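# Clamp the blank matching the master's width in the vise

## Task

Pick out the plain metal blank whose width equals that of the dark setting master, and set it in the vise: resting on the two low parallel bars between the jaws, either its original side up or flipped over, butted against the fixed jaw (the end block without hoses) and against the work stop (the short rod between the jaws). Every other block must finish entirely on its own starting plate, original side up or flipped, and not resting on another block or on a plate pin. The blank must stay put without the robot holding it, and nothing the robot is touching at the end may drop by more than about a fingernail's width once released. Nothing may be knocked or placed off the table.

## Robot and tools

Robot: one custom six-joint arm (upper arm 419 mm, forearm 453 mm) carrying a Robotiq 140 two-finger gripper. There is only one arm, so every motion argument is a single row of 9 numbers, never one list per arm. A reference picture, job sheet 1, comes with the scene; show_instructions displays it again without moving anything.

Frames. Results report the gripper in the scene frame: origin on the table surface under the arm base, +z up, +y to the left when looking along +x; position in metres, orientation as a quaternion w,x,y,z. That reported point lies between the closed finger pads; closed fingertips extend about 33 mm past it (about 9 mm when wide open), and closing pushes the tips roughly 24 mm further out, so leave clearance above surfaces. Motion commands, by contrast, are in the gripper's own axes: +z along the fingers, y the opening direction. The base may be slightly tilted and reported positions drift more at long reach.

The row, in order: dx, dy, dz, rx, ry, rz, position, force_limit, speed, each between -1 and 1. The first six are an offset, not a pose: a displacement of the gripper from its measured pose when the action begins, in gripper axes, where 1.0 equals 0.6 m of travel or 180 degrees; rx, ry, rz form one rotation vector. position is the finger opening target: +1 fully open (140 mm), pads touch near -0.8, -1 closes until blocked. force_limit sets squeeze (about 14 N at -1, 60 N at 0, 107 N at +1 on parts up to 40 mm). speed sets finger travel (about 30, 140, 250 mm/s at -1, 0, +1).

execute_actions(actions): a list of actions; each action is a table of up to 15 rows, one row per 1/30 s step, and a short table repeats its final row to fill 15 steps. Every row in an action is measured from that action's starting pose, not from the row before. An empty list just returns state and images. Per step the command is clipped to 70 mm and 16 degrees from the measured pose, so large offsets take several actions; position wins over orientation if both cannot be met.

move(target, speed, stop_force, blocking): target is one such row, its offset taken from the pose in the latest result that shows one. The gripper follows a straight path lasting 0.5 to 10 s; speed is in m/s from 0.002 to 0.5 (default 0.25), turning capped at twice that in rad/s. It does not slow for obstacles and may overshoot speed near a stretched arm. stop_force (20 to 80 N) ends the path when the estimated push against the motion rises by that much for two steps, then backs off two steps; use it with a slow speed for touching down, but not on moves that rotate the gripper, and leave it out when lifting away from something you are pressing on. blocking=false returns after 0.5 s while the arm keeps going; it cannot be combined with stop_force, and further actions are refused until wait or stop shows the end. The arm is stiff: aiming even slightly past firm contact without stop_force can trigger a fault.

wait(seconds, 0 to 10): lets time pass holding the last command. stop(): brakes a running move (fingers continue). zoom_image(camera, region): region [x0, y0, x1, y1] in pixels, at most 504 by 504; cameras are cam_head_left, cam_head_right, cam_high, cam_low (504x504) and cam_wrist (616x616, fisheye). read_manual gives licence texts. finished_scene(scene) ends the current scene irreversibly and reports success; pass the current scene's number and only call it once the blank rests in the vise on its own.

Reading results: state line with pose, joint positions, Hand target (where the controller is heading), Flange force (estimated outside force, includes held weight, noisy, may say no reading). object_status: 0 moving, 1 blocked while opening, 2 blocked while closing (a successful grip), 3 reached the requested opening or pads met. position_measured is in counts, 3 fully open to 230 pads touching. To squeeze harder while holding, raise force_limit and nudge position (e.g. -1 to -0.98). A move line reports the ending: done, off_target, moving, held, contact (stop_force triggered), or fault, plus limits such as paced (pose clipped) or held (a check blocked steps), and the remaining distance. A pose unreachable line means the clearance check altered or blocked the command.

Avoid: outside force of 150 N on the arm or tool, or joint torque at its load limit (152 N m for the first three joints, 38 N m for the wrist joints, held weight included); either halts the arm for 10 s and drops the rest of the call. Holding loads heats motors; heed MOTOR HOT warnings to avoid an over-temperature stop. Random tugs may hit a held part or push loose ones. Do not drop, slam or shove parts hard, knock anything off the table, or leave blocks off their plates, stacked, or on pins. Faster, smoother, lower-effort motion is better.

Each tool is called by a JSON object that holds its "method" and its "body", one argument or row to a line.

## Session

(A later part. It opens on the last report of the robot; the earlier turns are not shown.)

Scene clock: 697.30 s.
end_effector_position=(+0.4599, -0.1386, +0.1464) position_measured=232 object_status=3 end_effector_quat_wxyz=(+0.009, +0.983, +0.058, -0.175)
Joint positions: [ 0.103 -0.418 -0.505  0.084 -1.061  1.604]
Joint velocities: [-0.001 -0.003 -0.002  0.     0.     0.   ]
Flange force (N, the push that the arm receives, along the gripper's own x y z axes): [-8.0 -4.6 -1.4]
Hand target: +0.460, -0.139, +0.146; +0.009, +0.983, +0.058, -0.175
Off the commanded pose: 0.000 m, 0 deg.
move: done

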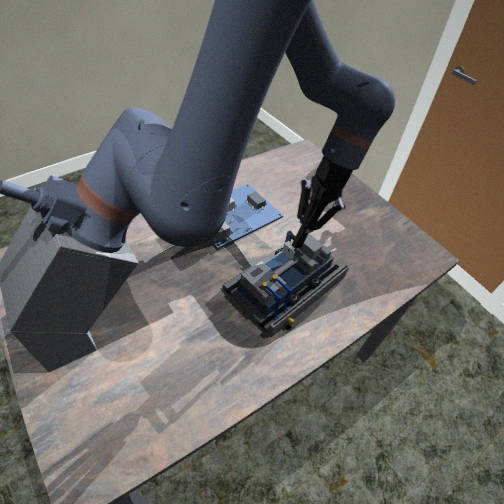

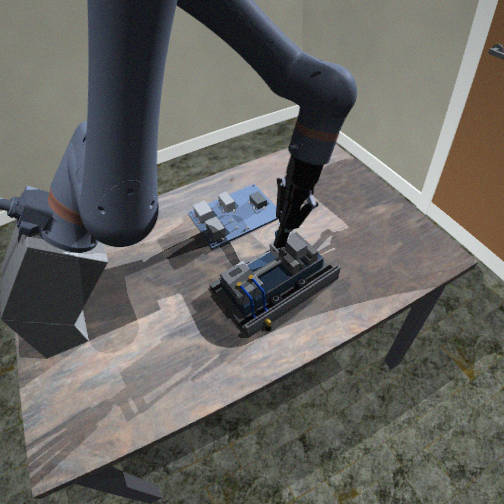

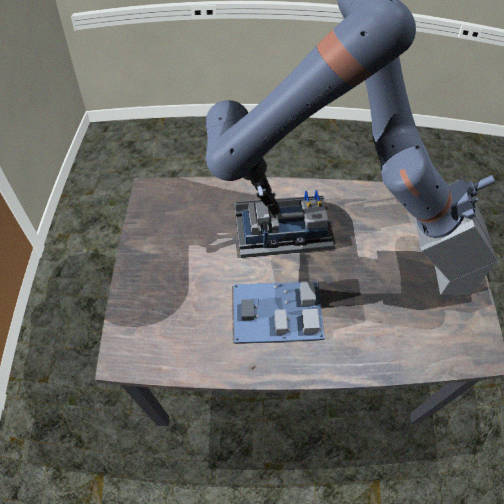

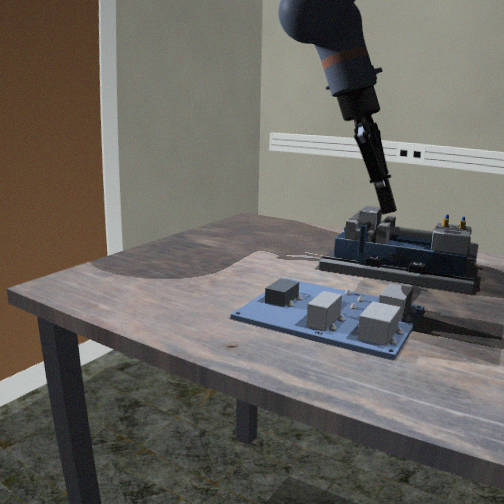

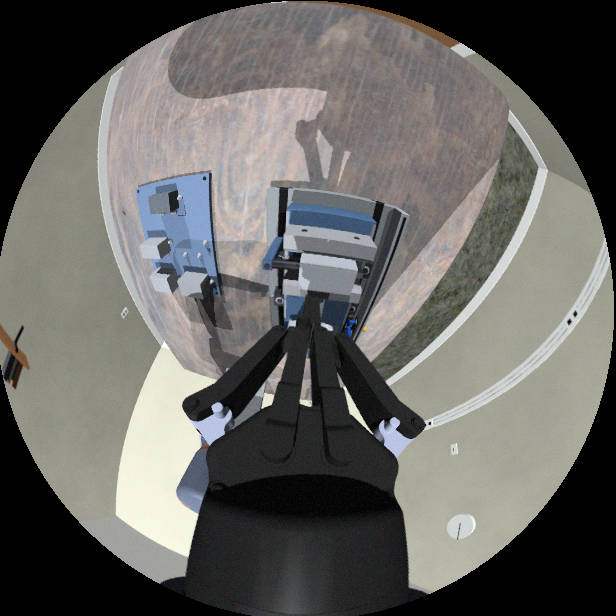

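{"method": "execute_actions", "body": {
  "actions": []
}}

Scene clock: 710.10 s.
end_effector_position=(+0.4598, -0.1386, +0.1464) position_measured=232 object_status=3 end_effector_quat_wxyz=(+0.009, +0.983, +0.058, -0.175)
Joint positions: [ 0.103 -0.418 -0.506  0.084 -1.061  1.604]
Joint velocities: [ 0.001  0.001 -0.     0.001 -0.    -0.   ]
Flange force (N, the push that the arm receives, along the gripper's own x y z axes): [-3.7 -4.1 0.0]
Hand target: +0.460, -0.139, +0.146; +0.009, +0.983, +0.058, -0.175
Off the commanded pose: 0.000 m, 0 deg.

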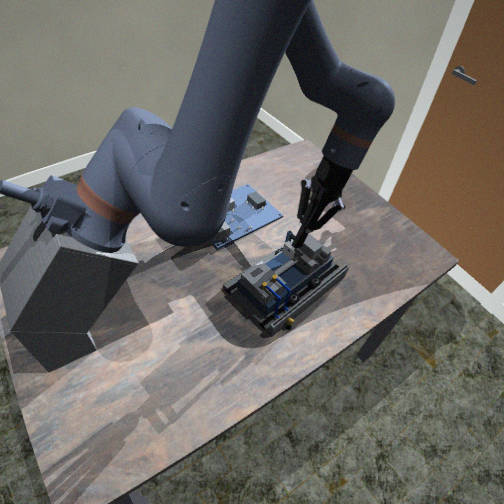

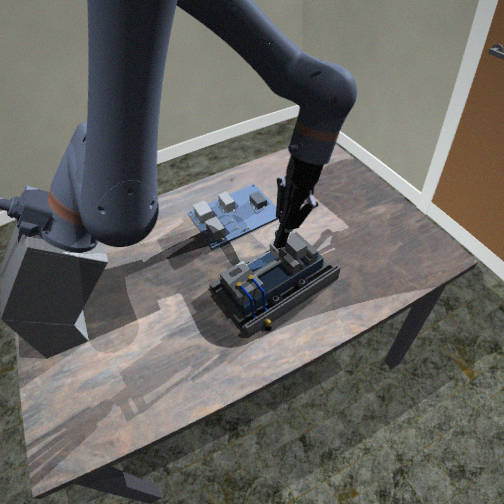

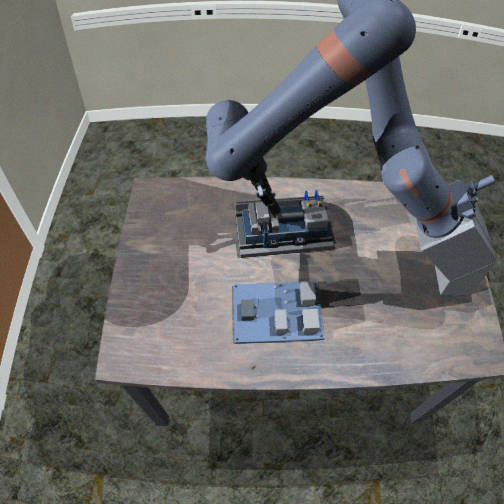

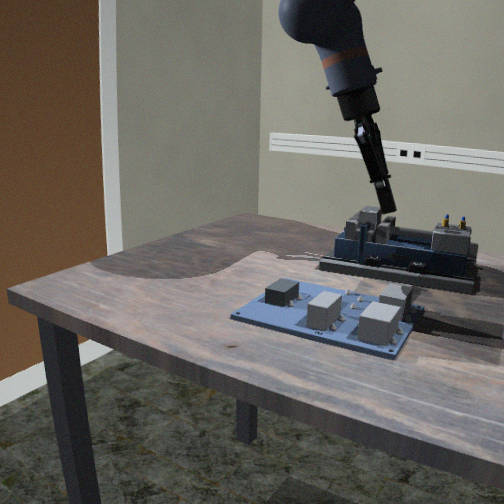

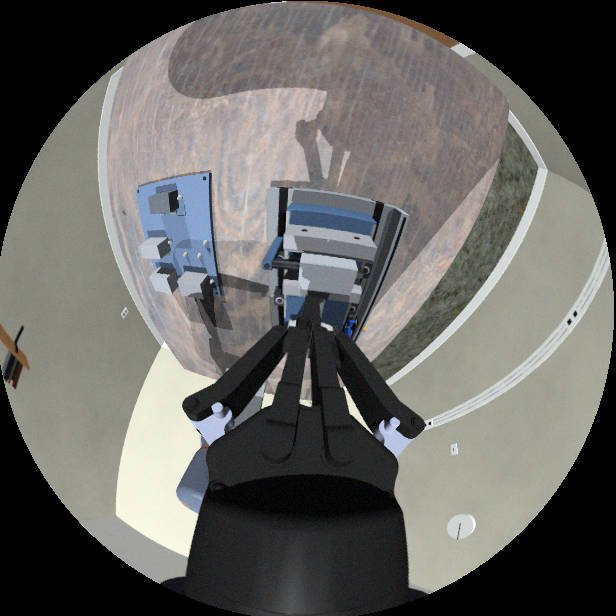

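{"method": "zoom_image", "body": {
  "camera": "cam_high",
  "region": [220, 270, 340, 355]
}}

{"method": "zoom_image", "body": {
  "camera": "cam_wrist",
  "region": [260, 220, 390, 315]
}}

{"method": "zoom_image", "body": {
  "camera": "cam_low",
  "region": [220, 260, 440, 370]
}}

Region (220, 270, 340, 355) of cam_high's 504x504 image, scaled by 4.200, with more detail than that image has; it fills the top 357 rows of this view, and the rest is white.

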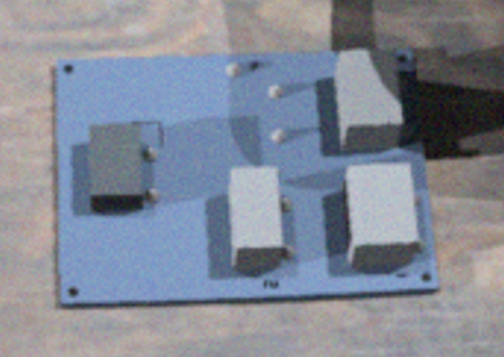

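Region (260, 220, 390, 315) of cam_wrist's 616x616 image, scaled by 3.877, with more detail than that image has; it fills the top 368 rows of this view, and the rest is white.

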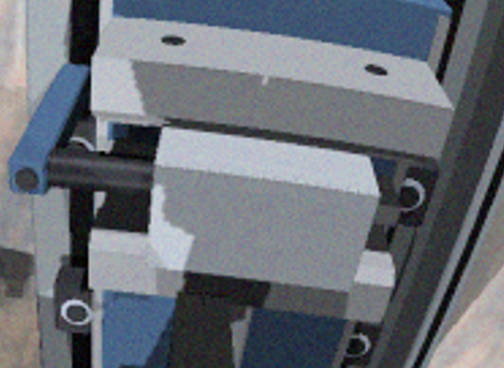

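Region (220, 260, 440, 370) of cam_low's 504x504 image, scaled by 2.291, with more detail than that image has.

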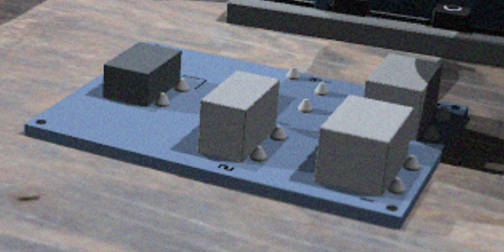

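{"method": "zoom_image", "body": {
  "camera": "cam_high",
  "region": [230, 185, 310, 260]
}}

{"method": "zoom_image", "body": {
  "camera": "cam_low",
  "region": [325, 190, 425, 270]
}}

Region (230, 185, 310, 260) of cam_high's 504x504 image, scaled by 6.300, with more detail than that image has; it fills the top 472 rows of this view, and the rest is white.

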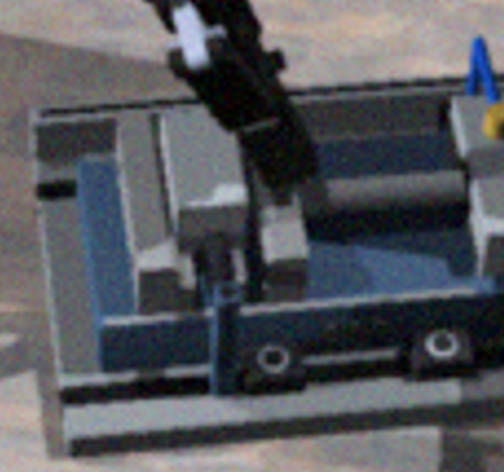

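Region (325, 190, 425, 270) of cam_low's 504x504 image, scaled by 5.040, with more detail than that image has; it fills the top 403 rows of this view, and the rest is white.

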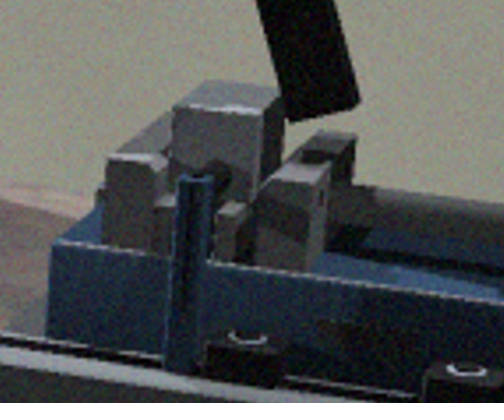

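{"method": "finished_scene", "body": {
  "scene": 2
}}

The scene is finished: the task was done.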